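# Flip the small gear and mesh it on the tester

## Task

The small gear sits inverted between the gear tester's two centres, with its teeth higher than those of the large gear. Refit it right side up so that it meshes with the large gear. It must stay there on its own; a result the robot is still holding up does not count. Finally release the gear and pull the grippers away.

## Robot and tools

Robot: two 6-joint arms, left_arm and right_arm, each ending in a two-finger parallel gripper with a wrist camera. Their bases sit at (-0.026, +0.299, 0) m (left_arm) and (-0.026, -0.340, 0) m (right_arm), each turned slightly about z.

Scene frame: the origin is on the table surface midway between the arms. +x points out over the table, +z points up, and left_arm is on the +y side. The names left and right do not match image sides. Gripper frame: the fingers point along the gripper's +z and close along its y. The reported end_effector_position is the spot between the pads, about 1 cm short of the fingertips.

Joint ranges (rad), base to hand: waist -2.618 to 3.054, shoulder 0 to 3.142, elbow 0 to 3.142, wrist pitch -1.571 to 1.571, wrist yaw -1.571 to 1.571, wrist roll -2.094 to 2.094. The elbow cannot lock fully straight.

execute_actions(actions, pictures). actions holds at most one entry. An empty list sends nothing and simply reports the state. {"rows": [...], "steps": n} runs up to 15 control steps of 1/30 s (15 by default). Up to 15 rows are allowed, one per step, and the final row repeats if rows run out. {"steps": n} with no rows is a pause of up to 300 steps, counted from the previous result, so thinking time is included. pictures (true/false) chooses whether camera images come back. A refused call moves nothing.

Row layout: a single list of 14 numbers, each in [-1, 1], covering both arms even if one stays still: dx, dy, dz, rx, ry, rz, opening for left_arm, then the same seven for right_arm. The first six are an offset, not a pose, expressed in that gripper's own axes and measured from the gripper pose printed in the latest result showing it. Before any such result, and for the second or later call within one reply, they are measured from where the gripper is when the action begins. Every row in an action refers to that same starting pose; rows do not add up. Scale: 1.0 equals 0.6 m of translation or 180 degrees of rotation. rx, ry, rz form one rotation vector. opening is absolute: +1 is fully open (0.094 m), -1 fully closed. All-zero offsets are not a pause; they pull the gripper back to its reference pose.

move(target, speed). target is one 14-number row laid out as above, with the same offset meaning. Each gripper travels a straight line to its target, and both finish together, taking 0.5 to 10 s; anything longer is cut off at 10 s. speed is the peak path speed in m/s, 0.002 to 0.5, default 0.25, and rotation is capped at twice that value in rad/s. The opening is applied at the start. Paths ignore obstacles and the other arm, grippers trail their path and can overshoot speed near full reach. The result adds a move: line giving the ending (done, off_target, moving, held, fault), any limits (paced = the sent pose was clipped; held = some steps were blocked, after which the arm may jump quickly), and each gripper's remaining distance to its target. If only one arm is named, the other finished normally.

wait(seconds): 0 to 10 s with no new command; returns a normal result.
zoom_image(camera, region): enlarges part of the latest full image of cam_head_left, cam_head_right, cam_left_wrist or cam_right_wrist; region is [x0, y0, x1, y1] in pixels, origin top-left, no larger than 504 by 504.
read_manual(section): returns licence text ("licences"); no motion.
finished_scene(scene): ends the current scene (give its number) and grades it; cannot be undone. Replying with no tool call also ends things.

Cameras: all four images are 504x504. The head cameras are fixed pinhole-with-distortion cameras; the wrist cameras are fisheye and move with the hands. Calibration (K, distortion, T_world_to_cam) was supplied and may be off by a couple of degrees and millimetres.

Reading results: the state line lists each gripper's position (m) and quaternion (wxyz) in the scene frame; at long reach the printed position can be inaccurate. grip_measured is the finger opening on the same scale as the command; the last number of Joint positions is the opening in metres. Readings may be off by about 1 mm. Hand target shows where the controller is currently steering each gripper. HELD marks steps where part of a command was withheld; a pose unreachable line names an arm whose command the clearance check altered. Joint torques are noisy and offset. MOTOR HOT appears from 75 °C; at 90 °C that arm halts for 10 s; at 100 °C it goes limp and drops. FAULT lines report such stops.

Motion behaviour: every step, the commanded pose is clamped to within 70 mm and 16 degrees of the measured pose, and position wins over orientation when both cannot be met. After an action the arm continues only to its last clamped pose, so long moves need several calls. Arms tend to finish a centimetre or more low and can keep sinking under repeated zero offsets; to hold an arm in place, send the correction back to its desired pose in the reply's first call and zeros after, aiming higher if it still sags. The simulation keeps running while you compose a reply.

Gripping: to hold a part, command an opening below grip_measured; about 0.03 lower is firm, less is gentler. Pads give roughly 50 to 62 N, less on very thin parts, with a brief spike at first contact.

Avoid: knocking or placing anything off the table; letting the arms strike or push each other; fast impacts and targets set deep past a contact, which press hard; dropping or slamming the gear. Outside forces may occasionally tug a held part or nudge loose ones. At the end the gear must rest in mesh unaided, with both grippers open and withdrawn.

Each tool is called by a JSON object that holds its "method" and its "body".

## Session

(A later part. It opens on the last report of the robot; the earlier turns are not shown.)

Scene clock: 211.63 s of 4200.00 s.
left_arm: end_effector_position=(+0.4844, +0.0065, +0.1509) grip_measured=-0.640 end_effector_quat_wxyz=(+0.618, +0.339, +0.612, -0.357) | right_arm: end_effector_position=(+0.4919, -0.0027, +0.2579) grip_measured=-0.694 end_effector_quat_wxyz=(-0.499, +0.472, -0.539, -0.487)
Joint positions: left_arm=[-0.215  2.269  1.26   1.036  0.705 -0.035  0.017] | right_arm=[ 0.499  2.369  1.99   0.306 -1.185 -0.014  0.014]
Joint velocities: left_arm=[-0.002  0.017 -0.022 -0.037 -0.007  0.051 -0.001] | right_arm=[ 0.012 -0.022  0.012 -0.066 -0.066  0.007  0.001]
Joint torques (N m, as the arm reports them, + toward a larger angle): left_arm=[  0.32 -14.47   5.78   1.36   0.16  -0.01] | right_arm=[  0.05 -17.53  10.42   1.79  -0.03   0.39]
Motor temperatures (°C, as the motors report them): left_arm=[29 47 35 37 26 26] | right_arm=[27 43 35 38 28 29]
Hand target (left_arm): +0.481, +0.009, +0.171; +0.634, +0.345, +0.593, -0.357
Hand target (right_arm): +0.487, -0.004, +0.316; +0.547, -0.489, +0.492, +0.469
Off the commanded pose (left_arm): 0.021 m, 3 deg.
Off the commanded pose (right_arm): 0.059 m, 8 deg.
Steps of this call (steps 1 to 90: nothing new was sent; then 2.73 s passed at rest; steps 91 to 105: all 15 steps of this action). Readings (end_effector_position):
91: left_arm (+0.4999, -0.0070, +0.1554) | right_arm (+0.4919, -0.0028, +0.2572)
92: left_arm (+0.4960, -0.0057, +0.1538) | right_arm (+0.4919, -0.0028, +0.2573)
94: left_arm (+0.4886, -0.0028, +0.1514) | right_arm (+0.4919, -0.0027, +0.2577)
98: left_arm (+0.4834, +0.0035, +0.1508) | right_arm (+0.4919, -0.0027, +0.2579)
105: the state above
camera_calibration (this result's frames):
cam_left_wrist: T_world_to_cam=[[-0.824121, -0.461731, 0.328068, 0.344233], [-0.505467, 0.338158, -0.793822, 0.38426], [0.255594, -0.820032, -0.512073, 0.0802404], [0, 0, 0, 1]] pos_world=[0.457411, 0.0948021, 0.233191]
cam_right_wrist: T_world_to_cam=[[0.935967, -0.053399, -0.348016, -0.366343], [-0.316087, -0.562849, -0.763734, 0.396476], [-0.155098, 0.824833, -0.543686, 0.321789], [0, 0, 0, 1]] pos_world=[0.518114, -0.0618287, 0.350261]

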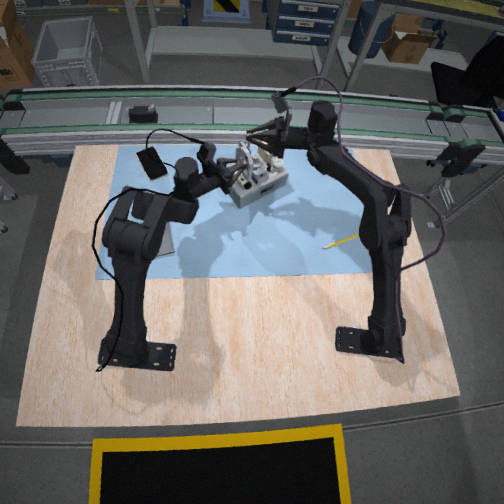

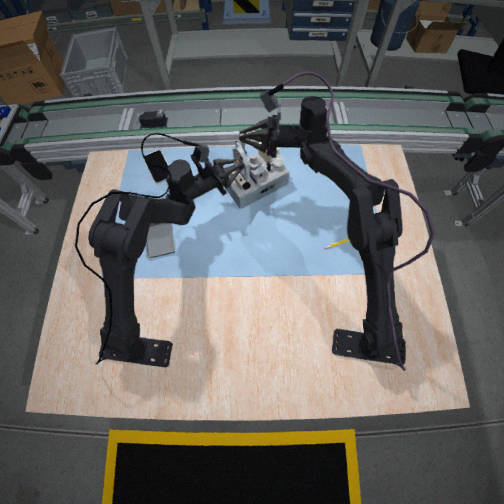

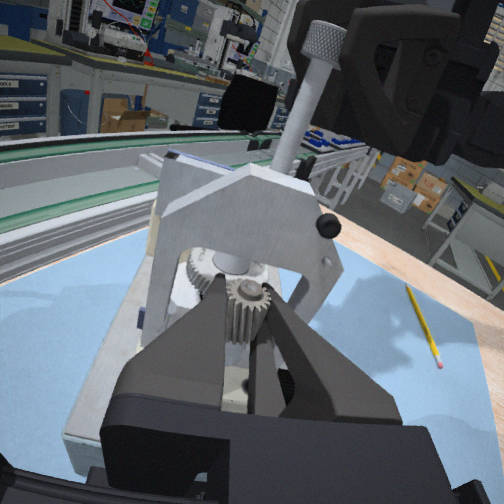

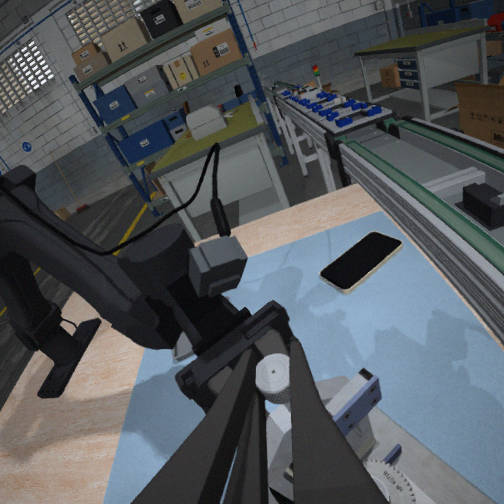

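{"method": "execute_actions", "body": {"actions": [{"rows":[[-0.035,0,-0.02,0,-0.01,0,-0.67,-0.08,0,0,0,-0.02,-0.03,-0.72],[-0.035,0,-0.03,0,-0.01,0,-0.67,-0.07,0,0,0,-0.02,-0.03,-0.72],[-0.035,0,-0.04,0,-0.01,0,-0.67,-0.06,0,0,0,-0.02,-0.03,-0.72],[-0.035,0,-0.05,0,-0.01,0,-0.67,-0.05,0,0,0,-0.02,-0.03,-0.72],[-0.035,0,-0.065,0,-0.01,0,-0.67,-0.04,0,0,0,-0.01,-0.02,-0.72],[-0.035,0,-0.08,0,-0.01,0,-0.67,-0.03,0,0,0,-0.01,-0.02,-0.72],[-0.035,0,-0.1,0,-0.01,0,-0.67,-0.02,0,0,0,-0.01,-0.02,-0.72]]}], "pictures": false}}

{"method": "move", "body": {"target": [0.08,-0.267,-0.16,0,0.495,0,-0.67,0,0,0,0,0,0,-0.72]}}

{"method": "move", "body": {"target": [0,0,0.06,0,0,0.39,-0.67,0,0,0,0,0,0,-0.72]}}

Scene clock: 225.90 s of 4200.00 s.
left_arm: end_effector_position=(+0.4611, +0.0616, +0.1496) grip_measured=-0.640 end_effector_quat_wxyz=(+0.613, +0.320, +0.628, -0.357) | right_arm: end_effector_position=(+0.4922, -0.0027, +0.2441) grip_measured=-0.694 end_effector_quat_wxyz=(-0.496, +0.476, -0.538, -0.488)
Joint positions: left_arm=[-0.114  2.154  1.054  1.109  0.776 -0.062  0.017] | right_arm=[ 0.498  2.388  1.976  0.325 -1.197 -0.028  0.014]
Joint velocities: left_arm=[-0.022 -0.032  0.012  0.139  0.11  -0.007 -0.001] | right_arm=[-0.007 -0.012  0.012  0.022 -0.007  0.007  0.001]
Joint torques (N m, as the arm reports them, + toward a larger angle): left_arm=[ -0.64 -13.17   5.42   1.25   0.13  -0.02] | right_arm=[  0.06 -16.42   6.26   1.78   0.05   0.3 ]
Motor temperatures (°C, as the motors report them): left_arm=[29 47 34 38 26 26] | right_arm=[27 44 35 38 28 29]
Hand target (left_arm): +0.453, +0.058, +0.170; +0.628, +0.335, +0.603, -0.362
Hand target (right_arm): +0.491, -0.003, +0.270; +0.522, -0.481, +0.516, +0.478
Off the commanded pose (left_arm): 0.023 m, 4 deg.
Off the commanded pose (right_arm): 0.026 m, 4 deg.
Steps of this call (steps 1 to 90: nothing new was sent; then 10.77 s passed at rest; steps 91 to 105: all 15 steps of this action). Readings (end_effector_position):
91: left_arm (+0.4838, +0.0072, +0.1507) | right_arm (+0.4921, -0.0028, +0.2570)
92: left_arm (+0.4821, +0.0089, +0.1501) | right_arm (+0.4920, -0.0027, +0.2565)
94: left_arm (+0.4767, +0.0151, +0.1484) | right_arm (+0.4922, -0.0028, +0.2541)
98: left_arm (+0.4646, +0.0411, +0.1456) | right_arm (+0.4921, -0.0027, +0.2472)
105: the state above

Scene clock: 229.93 s of 4200.00 s.
left_arm: end_effector_position=(+0.2675, +0.0553, +0.0989) grip_measured=-0.640 end_effector_quat_wxyz=(-0.014, +0.474, +0.880, -0.037) | right_arm: end_effector_position=(+0.4925, -0.0027, +0.2358) grip_measured=-0.694 end_effector_quat_wxyz=(-0.493, +0.481, -0.537, -0.487)
Joint positions: left_arm=[-0.551  2.015  1.735 -1.306  0.077  0.329  0.017] | right_arm=[ 0.497  2.4    1.975  0.315 -1.204 -0.053  0.014]
Joint velocities: left_arm=[ 0.002 -0.032 -0.002 -0.022  0.022  0.022  0.001] | right_arm=[ 0.002 -0.022 -0.007  0.051 -0.007  0.051  0.   ]
Joint torques (N m, as the arm reports them, + toward a larger angle): left_arm=[ -0.44 -10.55   9.54  -0.25  -0.06  -0.05] | right_arm=[  0.   -15.49   5.57   1.33   0.01   0.26]
Motor temperatures (°C, as the motors report them): left_arm=[29 46 34 38 26 26] | right_arm=[27 44 34 38 28 29]
Hand target (left_arm): +0.273, +0.052, +0.109; +0.002, +0.474, +0.880, -0.034
Hand target (right_arm): +0.492, -0.003, +0.244; +0.496, -0.477, +0.538, +0.488
Off the commanded pose (left_arm): 0.013 m, 2 deg.
Off the commanded pose (right_arm): 0.008 m, 1 deg.
move: off_target (left_arm)
camera_calibration (this result's frames):
cam_left_wrist: T_world_to_cam=[[-0.618026, -0.779905, 0.0989561, 0.190178], [-0.603635, 0.551405, 0.575828, 0.0958701], [-0.503656, 0.296143, -0.81156, 0.320062], [0, 0, 0, 1]] pos_world=[0.336606, 0.000673006, 0.185726]
cam_right_wrist: T_world_to_cam=[[0.937837, -0.0407032, -0.34468, -0.376243], [-0.303578, -0.577566, -0.757798, 0.372249], [-0.168231, 0.815329, -0.55402, 0.318712], [0, 0, 0, 1]] pos_world=[0.519478, -0.0601709, 0.328979]

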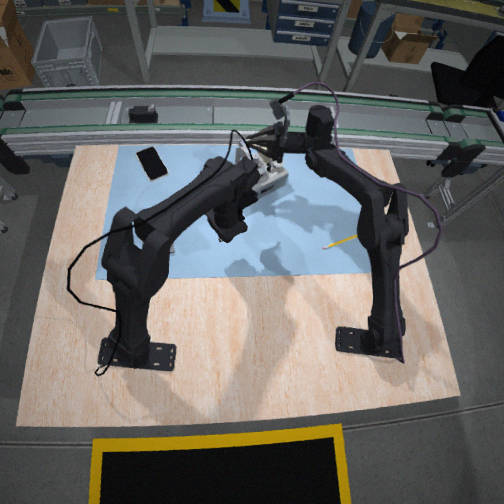

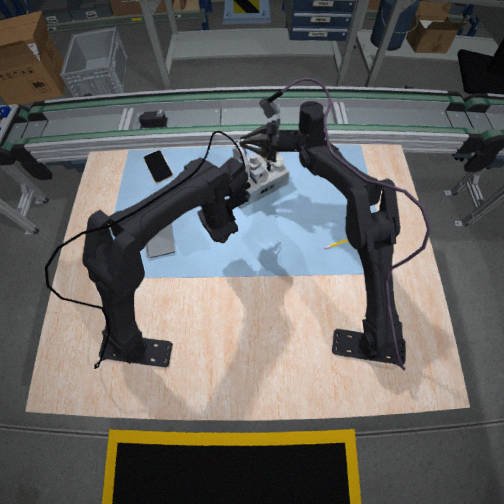

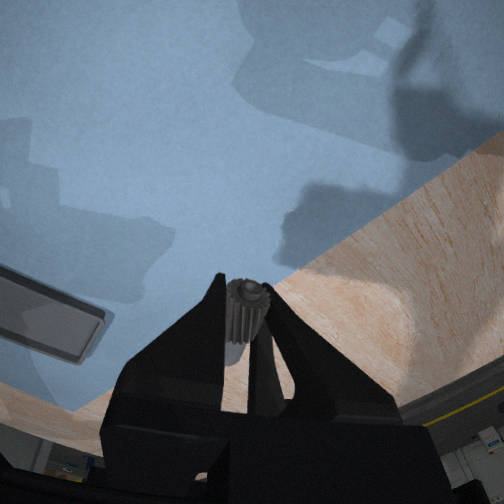

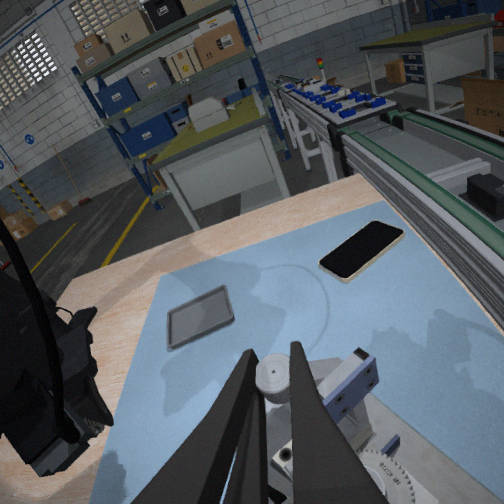

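Scene clock: 232.97 s of 4200.00 s.
left_arm: end_effector_position=(+0.2672, +0.0556, +0.0632) grip_measured=-0.640 end_effector_quat_wxyz=(+0.007, +0.890, +0.453, -0.039) | right_arm: end_effector_position=(+0.4924, -0.0027, +0.2351) grip_measured=-0.694 end_effector_quat_wxyz=(-0.495, +0.484, -0.535, -0.484)
Joint positions: left_arm=[-0.551  2.033  1.618 -1.176  0.077  1.54   0.017] | right_arm=[ 0.497  2.4    1.975  0.31  -1.204 -0.069  0.014]
Joint velocities: left_arm=[ 0.007 -0.002 -0.012  0.037 -0.037 -0.007 -0.001] | right_arm=[-0.007 -0.017 -0.007 -0.051 -0.022  0.051  0.   ]
Joint torques (N m, as the arm reports them, + toward a larger angle): left_arm=[ -0.74 -10.47   5.86  -0.16   0.05   0.06] | right_arm=[ -0.04 -14.39   5.52   1.3   -0.07   0.17]
Motor temperatures (°C, as the motors report them): left_arm=[29 45 34 37 26 26] | right_arm=[27 43 34 37 28 29]
Hand target (left_arm): +0.266, +0.054, +0.063; +0.009, +0.894, +0.447, -0.038
Hand target (right_arm): +0.492, -0.003, +0.236; +0.493, -0.481, +0.537, +0.487
Off the commanded pose (left_arm): 0.003 m, 1 deg.
Off the commanded pose (right_arm): 0.001 m, 1 deg.
move: done
camera_calibration (this result's frames):
cam_left_wrist: T_world_to_cam=[[-0.948922, 0.308362, 0.0667814, 0.223658], [0.298135, 0.807076, 0.509652, -0.134914], [0.103259, 0.50353, -0.857785, 0.120108], [0, 0, 0, 1]] pos_world=[0.240054, -0.0205597, 0.15685]
cam_right_wrist: T_world_to_cam=[[0.941686, -0.0409648, -0.33399, -0.380825], [-0.294651, -0.579732, -0.759665, 0.367709], [-0.162505, 0.813777, -0.557996, 0.316436], [0, 0, 0, 1]] pos_world=[0.518386, -0.0599354, 0.328714]

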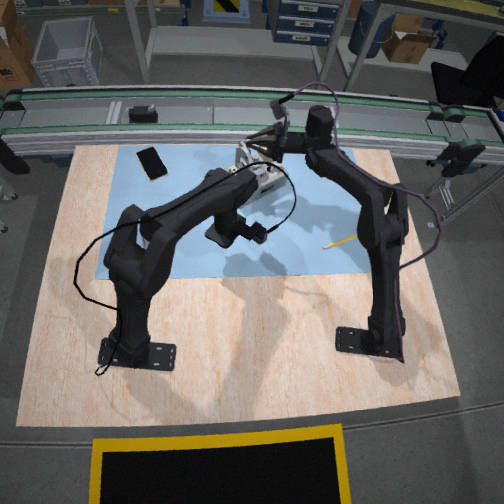

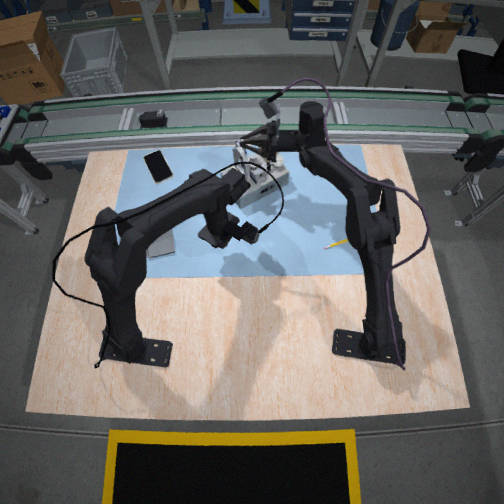

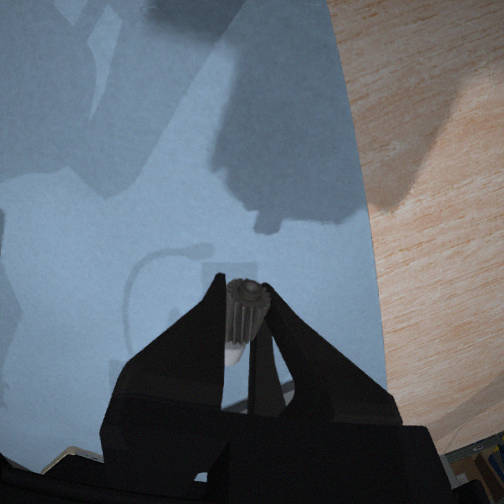

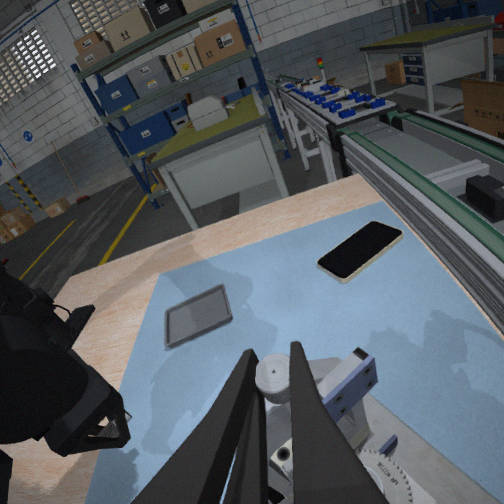

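{"method": "move", "body": {"target": [0,0,0.088,0,0,0,-0.67,0,0,0,0,0,0,-0.72], "speed": 0.03}}

Scene clock: 237.67 s of 4200.00 s.
left_arm: end_effector_position=(+0.2658, +0.0567, +0.0154) grip_measured=-0.640 end_effector_quat_wxyz=(+0.004, +0.889, +0.455, -0.040) | right_arm: end_effector_position=(+0.4924, -0.0027, +0.2349) grip_measured=-0.694 end_effector_quat_wxyz=(-0.497, +0.486, -0.533, -0.482)
Joint positions: left_arm=[-0.551  2.08   1.492 -1.009  0.077  1.536  0.017] | right_arm=[ 0.497  2.4    1.975  0.309 -1.204 -0.078  0.014]
Joint velocities: left_arm=[ 0.007  0.007 -0.007  0.081 -0.007  0.007 -0.   ] | right_arm=[-0.007 -0.002 -0.027  0.051  0.022 -0.051  0.   ]
Joint torques (N m, as the arm reports them, + toward a larger angle): left_arm=[ -1.04 -10.35   4.81  -0.04   0.07  -0.06] | right_arm=[ -0.04 -14.38   5.51   1.27  -0.07   0.1 ]
Motor temperatures (°C, as the motors report them): left_arm=[29 44 34 36 26 26] | right_arm=[27 43 33 37 28 29]
Hand target (left_arm): +0.264, +0.054, +0.011; +0.007, +0.890, +0.453, -0.039
Hand target (right_arm): +0.492, -0.003, +0.235; +0.495, -0.484, +0.535, +0.484
Off the commanded pose (left_arm): 0.006 m, 0 deg.
Off the commanded pose (right_arm): 0.000 m, 0 deg.
move: done
camera_calibration (this result's frames):
cam_left_wrist: T_world_to_cam=[[-0.949831, 0.304093, 0.0731317, 0.225547], [0.297476, 0.80615, 0.511499, -0.110797], [0.0965883, 0.507592, -0.856166, 0.0801714], [0, 0, 0, 1]] pos_world=[0.239447, -0.0199632, 0.108818]
cam_right_wrist: T_world_to_cam=[[0.944362, -0.0409346, -0.326352, -0.383984], [-0.288296, -0.580635, -0.761412, 0.364823], [-0.158323, 0.813134, -0.560131, 0.314765], [0, 0, 0, 1]] pos_world=[0.517631, -0.0598353, 0.328776]

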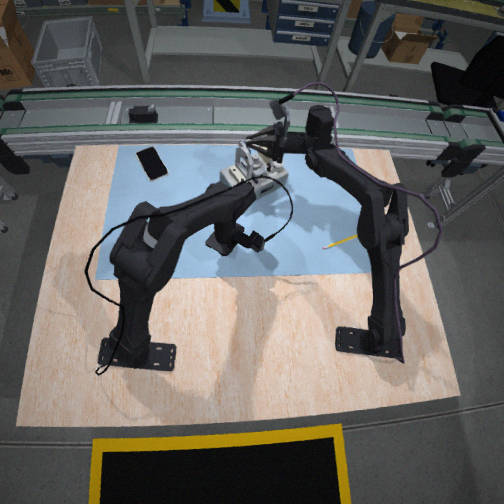

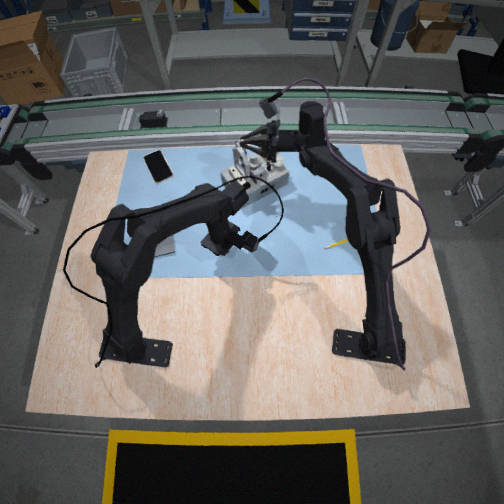

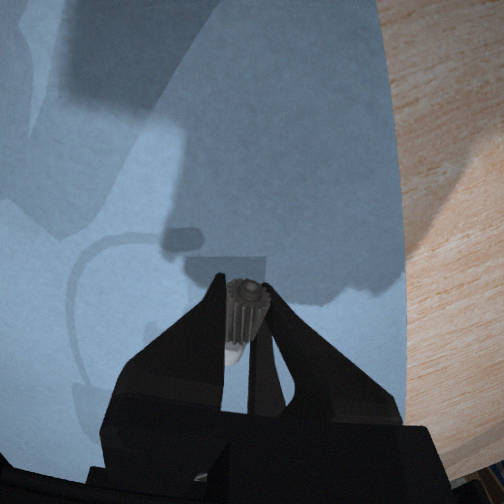

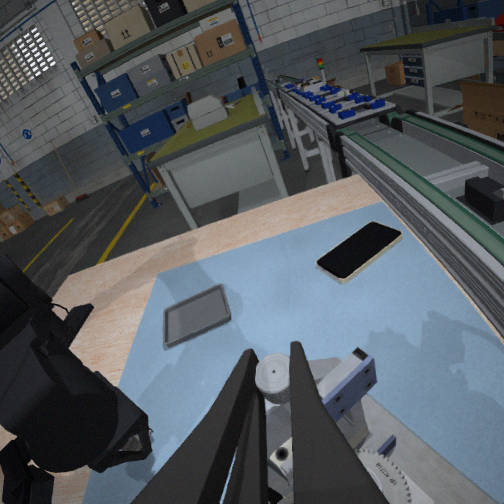

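{"method": "move", "body": {"target": [0,0,0.012,0,0,0,-0.67,0,0,0,0,0,0,-0.72], "speed": 0.01}}

{"method": "execute_actions", "body": {"actions": [{"rows":[[0,0,0,0,0,0,-0.3,0,0,0,0,0,0,-0.72]]}], "pictures": false}}

{"method": "move", "body": {"target": [0.04,0,-0.07,0,0,0,-0.3,0,0,0,0,0,0,-0.72], "speed": 0.1}}

{"method": "move", "body": {"target": [0,0,-0.01,0,0,-0.995,-0.3,0,0,0,0,0,0,-0.72], "speed": 0.5}}

Scene clock: 246.30 s of 4200.00 s.
left_arm: end_effector_position=(+0.2658, +0.0567, +0.0154) grip_measured=-0.640 end_effector_quat_wxyz=(+0.004, +0.889, +0.456, -0.040) | right_arm: end_effector_position=(+0.4924, -0.0027, +0.2348) grip_measured=-0.694 end_effector_quat_wxyz=(-0.498, +0.488, -0.532, -0.481)
Joint positions: left_arm=[-0.551  2.08   1.492 -1.009  0.077  1.535  0.017] | right_arm=[ 0.497  2.4    1.975  0.308 -1.204 -0.085  0.014]
Joint velocities: left_arm=[ 0.007 -0.007  0.007  0.022 -0.007 -0.066 -0.001] | right_arm=[-0.002 -0.002 -0.002 -0.037  0.081  0.037 -0.001]
Joint torques (N m, as the arm reports them, + toward a larger angle): left_arm=[ -0.17 -10.05   4.42   0.01   0.02  -0.02] | right_arm=[ -0.02 -14.39   5.49   1.27  -0.07   0.06]
Motor temperatures (°C, as the motors report them): left_arm=[29 43 34 36 26 26] | right_arm=[27 42 33 36 28 29]
Hand target (left_arm): +0.265, +0.057, +0.008; +0.004, +0.889, +0.455, -0.041
Hand target (right_arm): +0.492, -0.003, +0.235; +0.497, -0.487, +0.533, +0.482
Off the commanded pose (left_arm): 0.007 m, 0 deg.
Off the commanded pose (right_arm): 0.000 m, 0 deg.
After step 90, 4.70 s passed at rest.
move: done
camera_calibration (this result's frames):
cam_left_wrist: T_world_to_cam=[[-0.949945, 0.30373, 0.0731557, 0.225598], [0.297178, 0.80625, 0.511515, -0.110723], [0.0963807, 0.507651, -0.856155, 0.0802231], [0, 0, 0, 1]] pos_world=[0.239478, -0.0199756, 0.108816]
cam_right_wrist: T_world_to_cam=[[0.946107, -0.0408874, -0.321262, -0.386061], [-0.284065, -0.581165, -0.762597, 0.362933], [-0.155525, 0.812758, -0.561459, 0.313642], [0, 0, 0, 1]] pos_world=[0.51713, -0.0597763, 0.328843]

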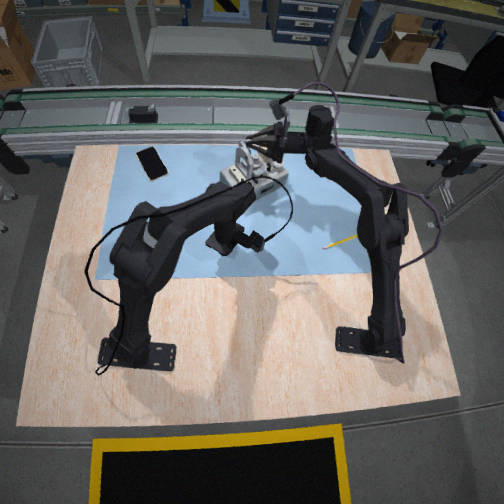

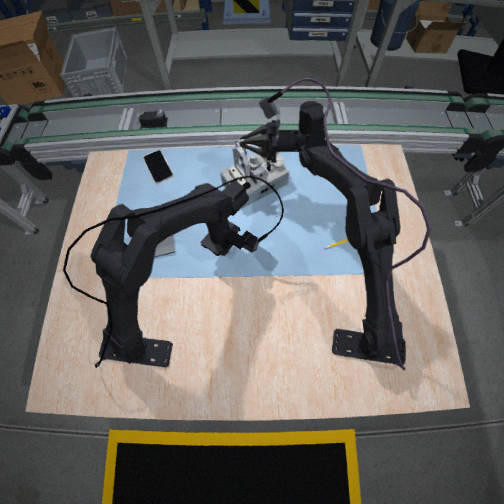

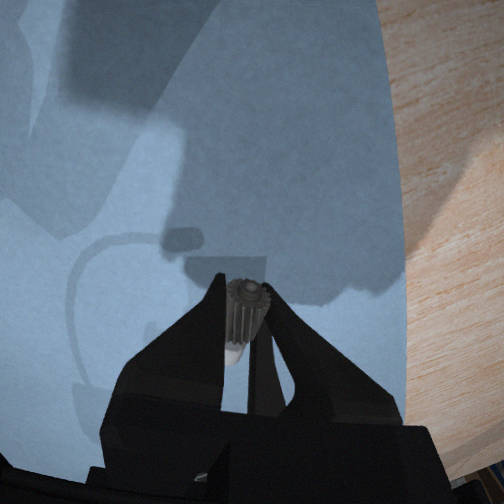

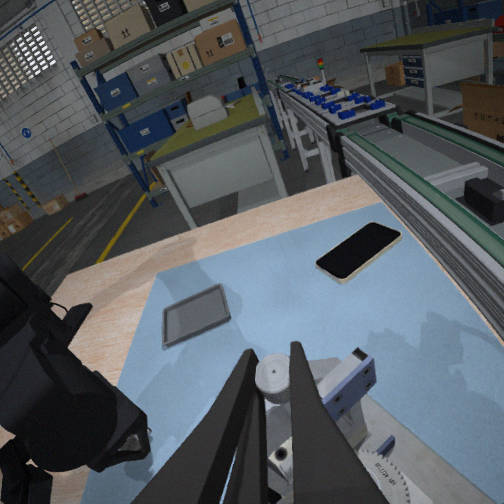

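Scene clock: 246.80 s of 4200.00 s.
left_arm: end_effector_position=(+0.2628, +0.0590, +0.0155) grip_measured=-0.303 end_effector_quat_wxyz=(-0.003, +0.889, +0.456, -0.044) | right_arm: end_effector_position=(+0.4924, -0.0027, +0.2347) grip_measured=-0.694 end_effector_quat_wxyz=(-0.499, +0.489, -0.531, -0.480)
Joint positions: left_arm=[-0.551  2.08   1.492 -1.025  0.077  1.535  0.033] | right_arm=[ 0.497  2.4    1.975  0.307 -1.204 -0.088  0.014]
Joint velocities: left_arm=[-0.002 -0.017 -0.017  0.022 -0.007 -0.007 -0.   ] | right_arm=[-0.002 -0.012  0.002  0.081  0.022 -0.007  0.001]
Joint torques (N m, as the arm reports them, + toward a larger angle): left_arm=[ -0.1  -10.18   6.47  -0.22   0.06  -0.03] | right_arm=[ -0.05 -14.38   5.48   1.27  -0.07   0.04]
Motor temperatures (°C, as the motors report them): left_arm=[29 43 34 36 26 26] | right_arm=[27 42 33 36 28 29]
Hand target (left_arm): +0.266, +0.057, +0.015; +0.004, +0.889, +0.456, -0.040
Hand target (right_arm): +0.492, -0.003, +0.235; +0.498, -0.488, +0.532, +0.481
Off the commanded pose (left_arm): 0.004 m, 1 deg.
Off the commanded pose (right_arm): 0.000 m, 0 deg.
Steps of this call (steps 1 to 15: all 15 steps of this action). Readings (end_effector_position):
1: left_arm (+0.2653, +0.0571, +0.0154) | right_arm (+0.4924, -0.0027, +0.2348)
2: left_arm (+0.2638, +0.0583, +0.0155) | right_arm (+0.4924, -0.0027, +0.2348)
4: left_arm (+0.2628, +0.0590, +0.0155) | right_arm (+0.4924, -0.0027, +0.2347)
8: left_arm (+0.2628, +0.0590, +0.0155) | right_arm (+0.4924, -0.0027, +0.2347)
15: the state above

Scene clock: 248.07 s of 4200.00 s.
left_arm: end_effector_position=(+0.2735, +0.0820, +0.0410) grip_measured=-0.302 end_effector_quat_wxyz=(-0.019, +0.887, +0.458, -0.052) | right_arm: end_effector_position=(+0.4923, -0.0027, +0.2347) grip_measured=-0.694 end_effector_quat_wxyz=(-0.499, +0.489, -0.531, -0.479)
Joint positions: left_arm=[-0.486  2.069  1.578 -1.163  0.074  1.597  0.033] | right_arm=[ 0.497  2.4    1.975  0.307 -1.204 -0.09   0.014]
Joint velocities: left_arm=[-0.002  0.002  0.007 -0.022 -0.066 -0.022  0.   ] | right_arm=[ 0.002 -0.007  0.007  0.051 -0.037  0.007 -0.   ]
Joint torques (N m, as the arm reports them, + toward a larger angle): left_arm=[  0.51 -12.19   8.86  -0.51   0.     0.09] | right_arm=[ -0.03 -14.39   5.49   1.28  -0.07   0.02]
Motor temperatures (°C, as the motors report them): left_arm=[29 43 34 35 26 26] | right_arm=[27 42 33 36 28 29]
Hand target (left_arm): +0.280, +0.079, +0.056; -0.002, +0.889, +0.456, -0.043
Hand target (right_arm): +0.492, -0.003, +0.235; +0.499, -0.489, +0.531, +0.480
Off the commanded pose (left_arm): 0.016 m, 2 deg.
Off the commanded pose (right_arm): 0.000 m, 0 deg.
move: off_target (left_arm)
camera_calibration (this result's frames):
cam_left_wrist: T_world_to_cam=[[-0.946796, 0.297808, 0.122017, 0.221014], [0.316347, 0.791457, 0.522992, -0.15104], [0.0591797, 0.533766, -0.843559, 0.096087], [0, 0, 0, 1]] pos_world=[0.25135, 0.00243365, 0.13308]
cam_right_wrist: T_world_to_cam=[[0.947584, -0.0408509, -0.316886, -0.387836], [-0.280425, -0.58165, -0.763574, 0.361286], [-0.153124, 0.812413, -0.562617, 0.312675], [0, 0, 0, 1]] pos_world=[0.516699, -0.0597224, 0.328885]

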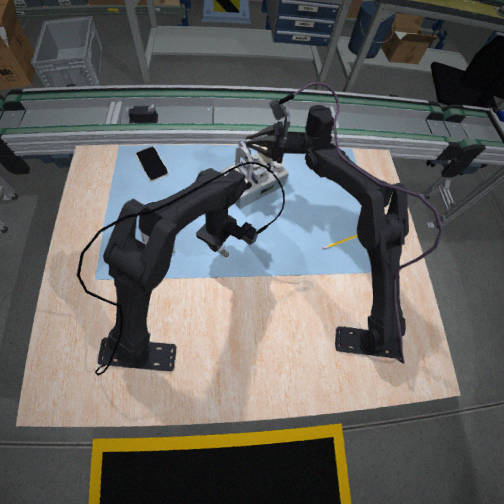

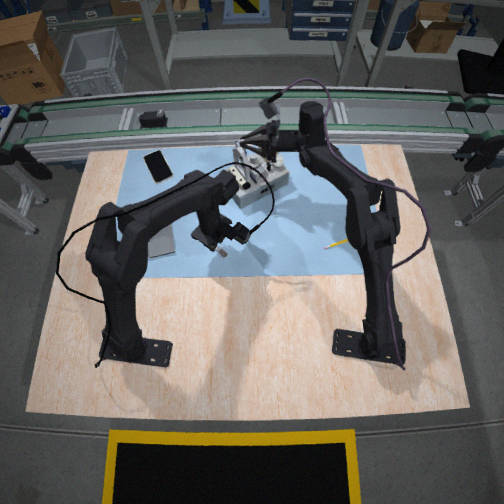

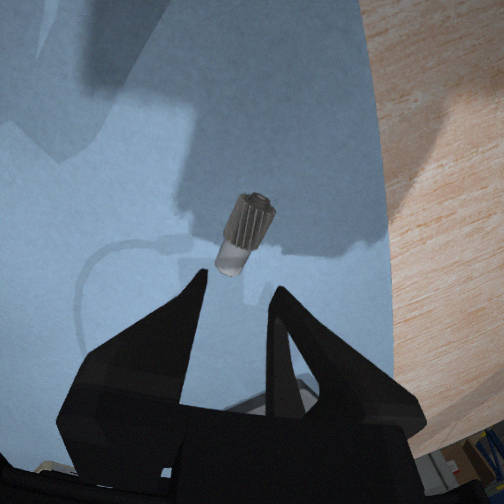

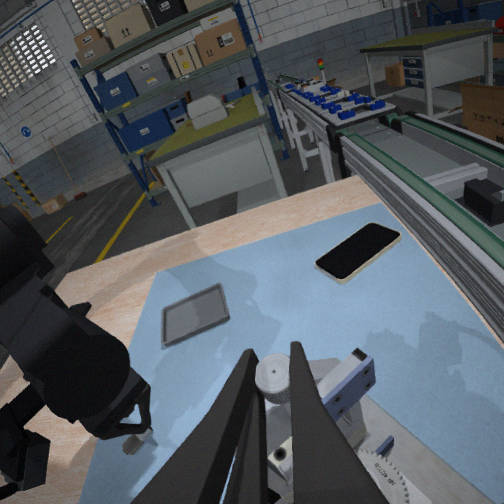

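Scene clock: 251.93 s of 4200.00 s.
left_arm: end_effector_position=(+0.2719, +0.0828, +0.0412) grip_measured=-0.302 end_effector_quat_wxyz=(-0.055, -0.446, +0.893, +0.021) | right_arm: end_effector_position=(+0.4923, -0.0027, +0.2347) grip_measured=-0.694 end_effector_quat_wxyz=(-0.499, +0.490, -0.530, -0.479)
Joint positions: left_arm=[-0.486  2.069  1.578 -1.17   0.075 -1.519  0.033] | right_arm=[ 0.497  2.4    1.975  0.307 -1.204 -0.091  0.014]
Joint velocities: left_arm=[ 0.002  0.007  0.027 -0.066  0.022 -0.037 -0.002] | right_arm=[ 0.002  0.002  0.002  0.022 -0.095  0.022 -0.   ]
Joint torques (N m, as the arm reports them, + toward a larger angle): left_arm=[  0.05 -10.53   7.81  -0.48  -0.02  -0.05] | right_arm=[ -0.03 -14.39   5.47   1.27  -0.07   0.02]
Motor temperatures (°C, as the motors report them): left_arm=[29 43 34 35 26 26] | right_arm=[27 42 33 36 28 29]
Hand target (left_arm): +0.274, +0.082, +0.047; -0.052, -0.451, +0.891, +0.018
Hand target (right_arm): +0.492, -0.003, +0.235; +0.499, -0.489, +0.531, +0.479
Off the commanded pose (left_arm): 0.006 m, 1 deg.
Off the commanded pose (right_arm): 0.000 m, 0 deg.
move: done
camera_calibration (this result's frames):
cam_left_wrist: T_world_to_cam=[[0.943334, -0.32088, -0.0845945, -0.234965], [-0.207755, -0.769855, 0.603457, 0.117199], [-0.258763, -0.551687, -0.792896, 0.270131], [0, 0, 0, 1]] pos_world=[0.315899, 0.163859, 0.123584]
cam_right_wrist: T_world_to_cam=[[0.947947, -0.0408272, -0.315801, -0.388269], [-0.279526, -0.581716, -0.763853, 0.360909], [-0.152521, 0.812366, -0.562848, 0.312432], [0, 0, 0, 1]] pos_world=[0.516594, -0.0597147, 0.328917]

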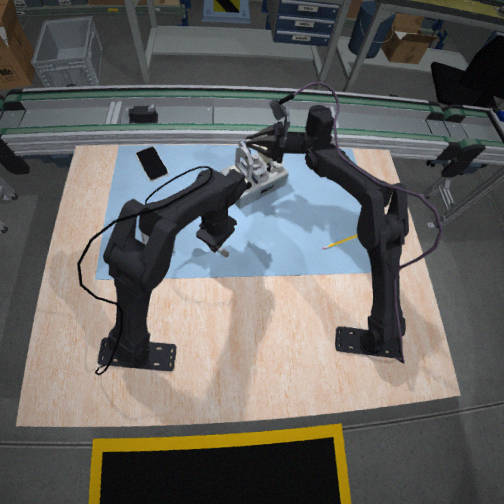

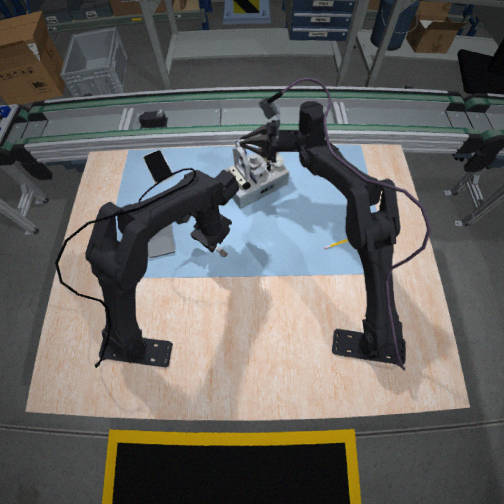

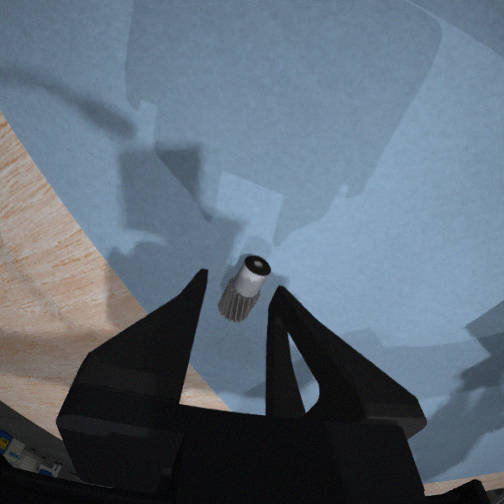

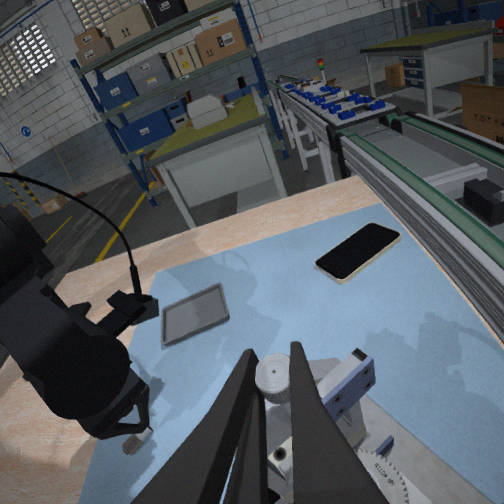

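{"method": "move", "body": {"target": [0.002,-0.017,0.056,0.028,0,-0.007,-0.3,0,0,0,0,0,0,-0.72], "speed": 0.03}}

{"method": "zoom_image", "body": {"camera": "cam_left_wrist", "region": [160,230,320,390]}}

Scene clock: 263.13 s of 4200.00 s.
left_arm: end_effector_position=(+0.2745, +0.0807, +0.0147) grip_measured=-0.302 end_effector_quat_wxyz=(-0.039, -0.459, +0.888, -0.008) | right_arm: end_effector_position=(+0.4923, -0.0027, +0.2347) grip_measured=-0.694 end_effector_quat_wxyz=(-0.500, +0.490, -0.530, -0.479)
Joint positions: left_arm=[-0.486  2.05   1.444 -0.988  0.077 -1.548  0.033] | right_arm=[ 0.497  2.4    1.975  0.307 -1.204 -0.092  0.014]
Joint velocities: left_arm=[-0.007  0.007 -0.017 -0.051 -0.007  0.022  0.001] | right_arm=[-0.017 -0.002 -0.007  0.022  0.007  0.007 -0.   ]
Joint torques (N m, as the arm reports them, + toward a larger angle): left_arm=[-0.89 -9.77  4.16  0.23  0.11 -0.03] | right_arm=[ -0.04 -14.39   5.48   1.27  -0.06   0.01]
Motor temperatures (°C, as the motors report them): left_arm=[29 43 34 35 26 26] | right_arm=[27 42 32 36 28 29]
Hand target (left_arm): +0.275, +0.076, +0.007; -0.036, -0.457, +0.888, -0.017
Hand target (right_arm): +0.492, -0.003, +0.235; +0.500, -0.490, +0.530, +0.479
Off the commanded pose (left_arm): 0.009 m, 1 deg.
Off the commanded pose (right_arm): 0.000 m, 0 deg.
move: done
camera_calibration (this result's frames):
cam_left_wrist: T_world_to_cam=[[0.955234, -0.294953, -0.0230358, -0.246573], [-0.217931, -0.754172, 0.61946, 0.133431], [-0.200085, -0.586709, -0.78469, 0.235229], [0, 0, 0, 1]] pos_world=[0.31168, 0.165914, 0.0962462]
cam_right_wrist: T_world_to_cam=[[0.948308, -0.0408033, -0.314716, -0.388702], [-0.278626, -0.581783, -0.764131, 0.360531], [-0.151917, 0.81232, -0.563078, 0.312189], [0, 0, 0, 1]] pos_world=[0.516489, -0.0597069, 0.328949]

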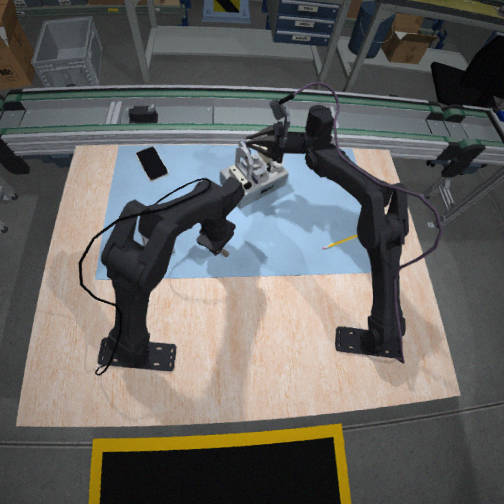

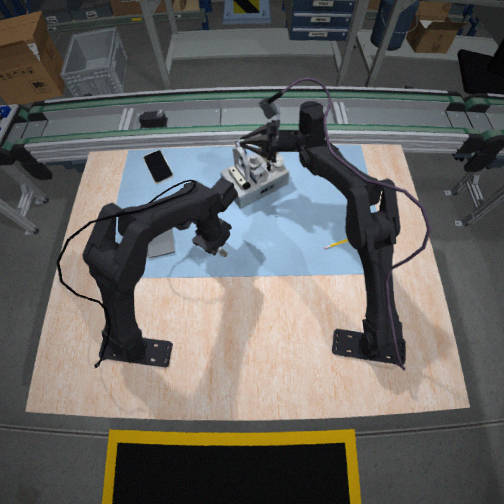

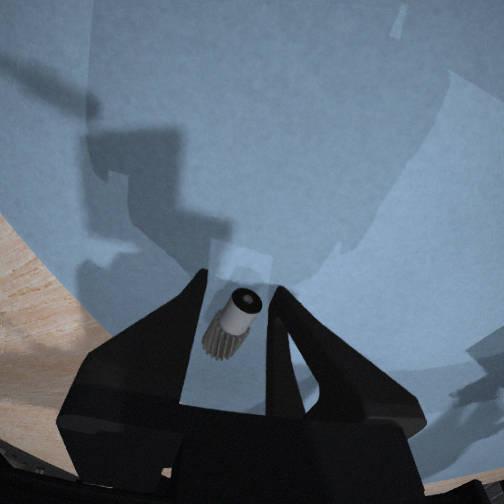

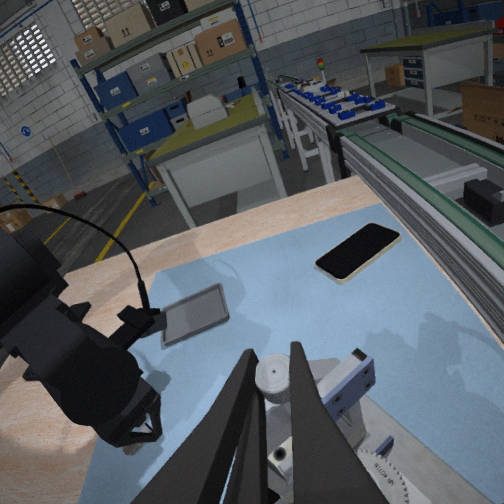

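Region (160, 230, 320, 390) of cam_left_wrist's 504x504 image, scaled by 3.150, with more detail than that image has.

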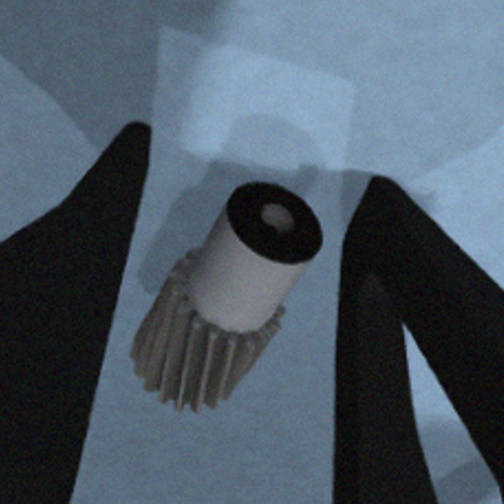

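Shift +x about 6 mm.

{"method": "move", "body": {"target": [0.02,0,0,0,0,0,-0.4,0,0,0,0,0,0,-0.72], "speed": 0.02}}

{"method": "execute_actions", "body": {"actions": [{"rows":[[0,0,0.005,0,0,0,-0.8,0,0,0,0,0,0,-0.72]]}]}}

{"method": "zoom_image", "body": {"camera": "cam_left_wrist", "region": [160,230,320,390]}}

Scene clock: 268.30 s of 4200.00 s.
left_arm: end_effector_position=(+0.2752, +0.0790, +0.0145) grip_measured=-0.398 end_effector_quat_wxyz=(-0.028, -0.465, +0.885, -0.005) | right_arm: end_effector_position=(+0.4923, -0.0027, +0.2347) grip_measured=-0.694 end_effector_quat_wxyz=(-0.500, +0.490, -0.530, -0.479)
Joint positions: left_arm=[-0.498  2.05   1.444 -0.981  0.055 -1.576  0.028] | right_arm=[ 0.497  2.4    1.975  0.307 -1.204 -0.093  0.014]
Joint velocities: left_arm=[-0.007  0.007 -0.007  0.081 -0.022  0.051 -0.001] | right_arm=[ 0.007  0.012 -0.007  0.037  0.037 -0.037 -0.   ]
Joint torques (N m, as the arm reports them, + toward a larger angle): left_arm=[ -1.76 -10.55   6.2   -0.29   0.28   0.02] | right_arm=[ -0.03 -14.38   5.48   1.27  -0.07   0.01]
Motor temperatures (°C, as the motors report them): left_arm=[29 42 34 35 26 26] | right_arm=[27 42 32 36 28 29]
Hand target (left_arm): +0.268, +0.071, +0.016; -0.039, -0.459, +0.888, -0.008
Hand target (right_arm): +0.492, -0.003, +0.235; +0.500, -0.490, +0.530, +0.479
Off the commanded pose (left_arm): 0.011 m, 2 deg.
Off the commanded pose (right_arm): 0.000 m, 0 deg.
move: off_target (left_arm)
camera_calibration (this result's frames):
cam_left_wrist: T_world_to_cam=[[0.959558, -0.281289, -0.0111885, -0.250238], [-0.217615, -0.766389, 0.604393, 0.133461], [-0.178584, -0.577516, -0.796607, 0.227759], [0, 0, 0, 1]] pos_world=[0.309835, 0.163429, 0.0979716]
cam_right_wrist: T_world_to_cam=[[0.948429, -0.0407953, -0.314354, -0.388846], [-0.278326, -0.581805, -0.764224, 0.360404], [-0.151716, 0.812305, -0.563155, 0.312108], [0, 0, 0, 1]] pos_world=[0.516454, -0.0597044, 0.328959]

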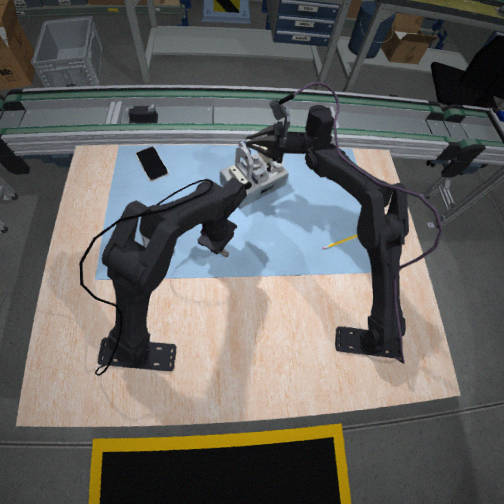

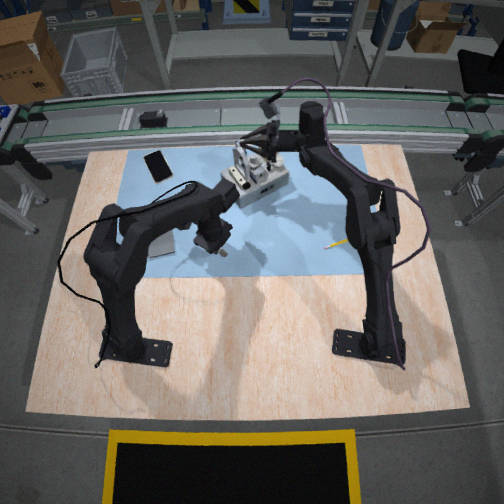

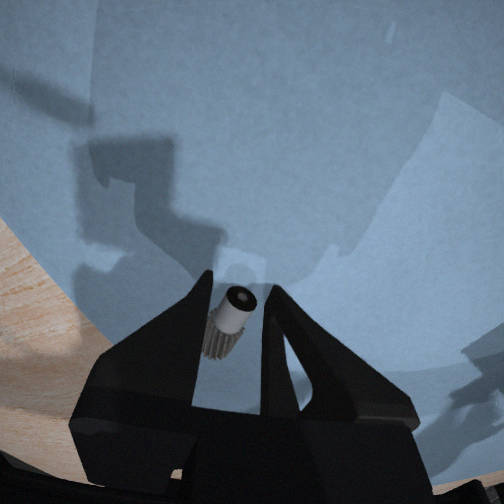

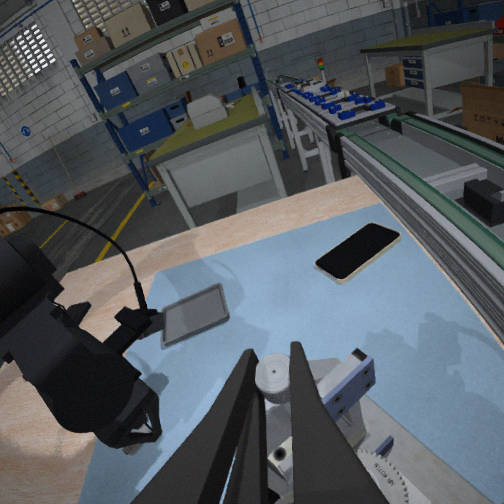

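Scene clock: 268.80 s of 4200.00 s.
left_arm: end_effector_position=(+0.2782, +0.0768, +0.0145) grip_measured=-0.734 end_effector_quat_wxyz=(-0.025, -0.465, +0.885, -0.012) | right_arm: end_effector_position=(+0.4923, -0.0027, +0.2347) grip_measured=-0.694 end_effector_quat_wxyz=(-0.500, +0.490, -0.530, -0.479)
Joint positions: left_arm=[-0.498  2.05   1.444 -0.966  0.056 -1.576  0.013] | right_arm=[ 0.497  2.4    1.975  0.307 -1.204 -0.093  0.014]
Joint velocities: left_arm=[-0.002 -0.002  0.007 -0.022 -0.066 -0.066  0.   ] | right_arm=[-0.002 -0.027  0.017 -0.051 -0.022  0.051  0.001]
Joint torques (N m, as the arm reports them, + toward a larger angle): left_arm=[-0.37 -9.71  5.68 -0.23  0.02 -0.02] | right_arm=[ -0.03 -14.39   5.47   1.27  -0.07   0.  ]
Motor temperatures (°C, as the motors report them): left_arm=[29 42 34 35 26 26] | right_arm=[27 42 32 36 28 29]
Hand target (left_arm): +0.275, +0.079, +0.012; -0.028, -0.465, +0.885, -0.005
Hand target (right_arm): +0.492, -0.003, +0.235; +0.500, -0.490, +0.530, +0.479
Off the commanded pose (left_arm): 0.005 m, 1 deg.
Off the commanded pose (right_arm): 0.000 m, 0 deg.
Steps of this call (steps 1 to 15: all 15 steps of this action). Readings (end_effector_position):
1: left_arm (+0.2762, +0.0784, +0.0145) | right_arm (+0.4923, -0.0027, +0.2347)
2: left_arm (+0.2779, +0.0772, +0.0145) | right_arm (+0.4923, -0.0027, +0.2347)
4: left_arm (+0.2782, +0.0768, +0.0145) | right_arm (+0.4923, -0.0027, +0.2347)
8: left_arm (+0.2782, +0.0768, +0.0145) | right_arm (+0.4923, -0.0027, +0.2347)
15: the state above
camera_calibration (this result's frames):
cam_left_wrist: T_world_to_cam=[[0.959609, -0.281323, 0.00279808, -0.253935], [-0.224885, -0.761045, 0.608472, 0.134025], [-0.169047, -0.584524, -0.79357, 0.224857], [0, 0, 0, 1]] pos_world=[0.31183, 0.161996, 0.0976006]
cam_right_wrist: T_world_to_cam=[[0.948429, -0.0407953, -0.314354, -0.388846], [-0.278326, -0.581805, -0.764224, 0.360404], [-0.151716, 0.812305, -0.563155, 0.312108], [0, 0, 0, 1]] pos_world=[0.516454, -0.0597044, 0.328959]

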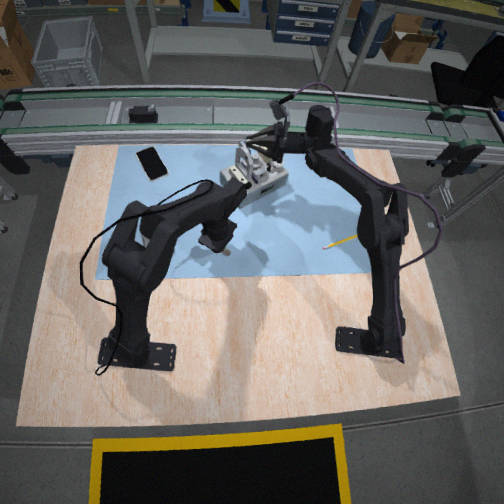

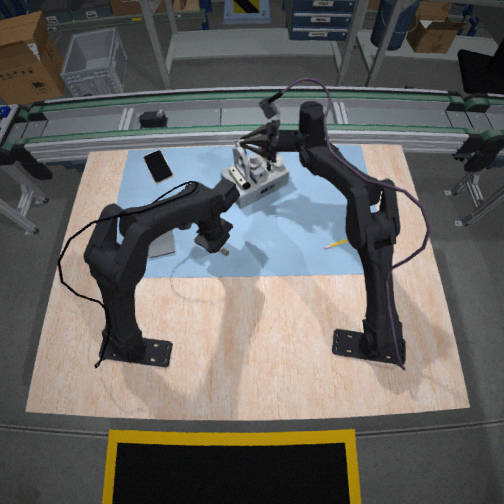

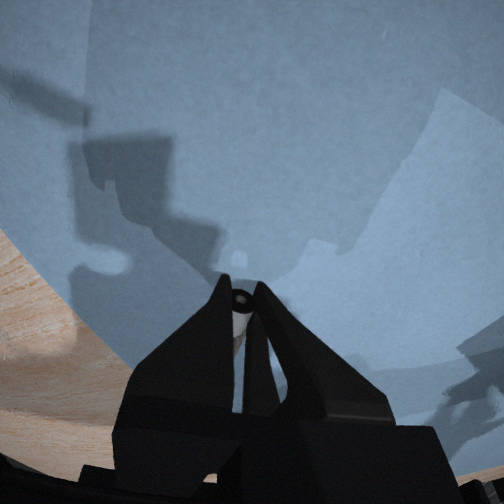

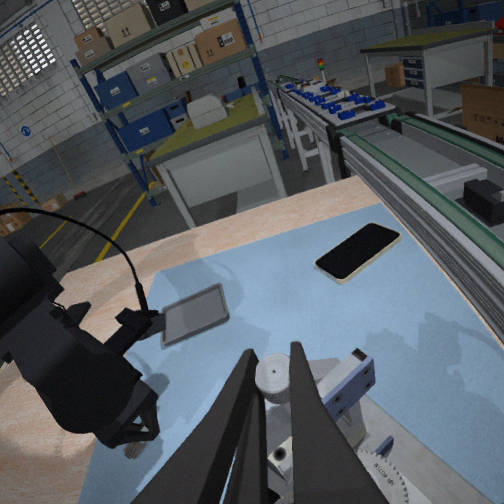

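Region (160, 230, 320, 390) of cam_left_wrist's 504x504 image, scaled by 3.150, with more detail than that image has.

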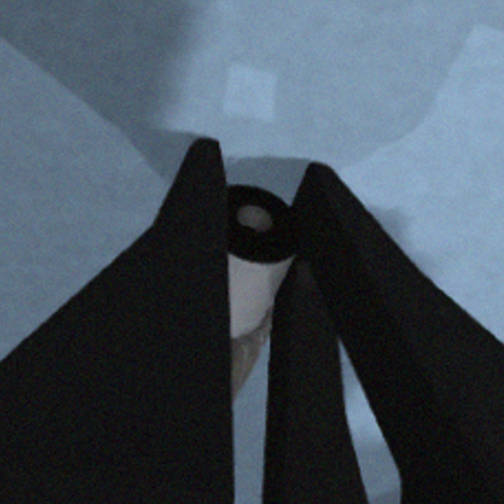

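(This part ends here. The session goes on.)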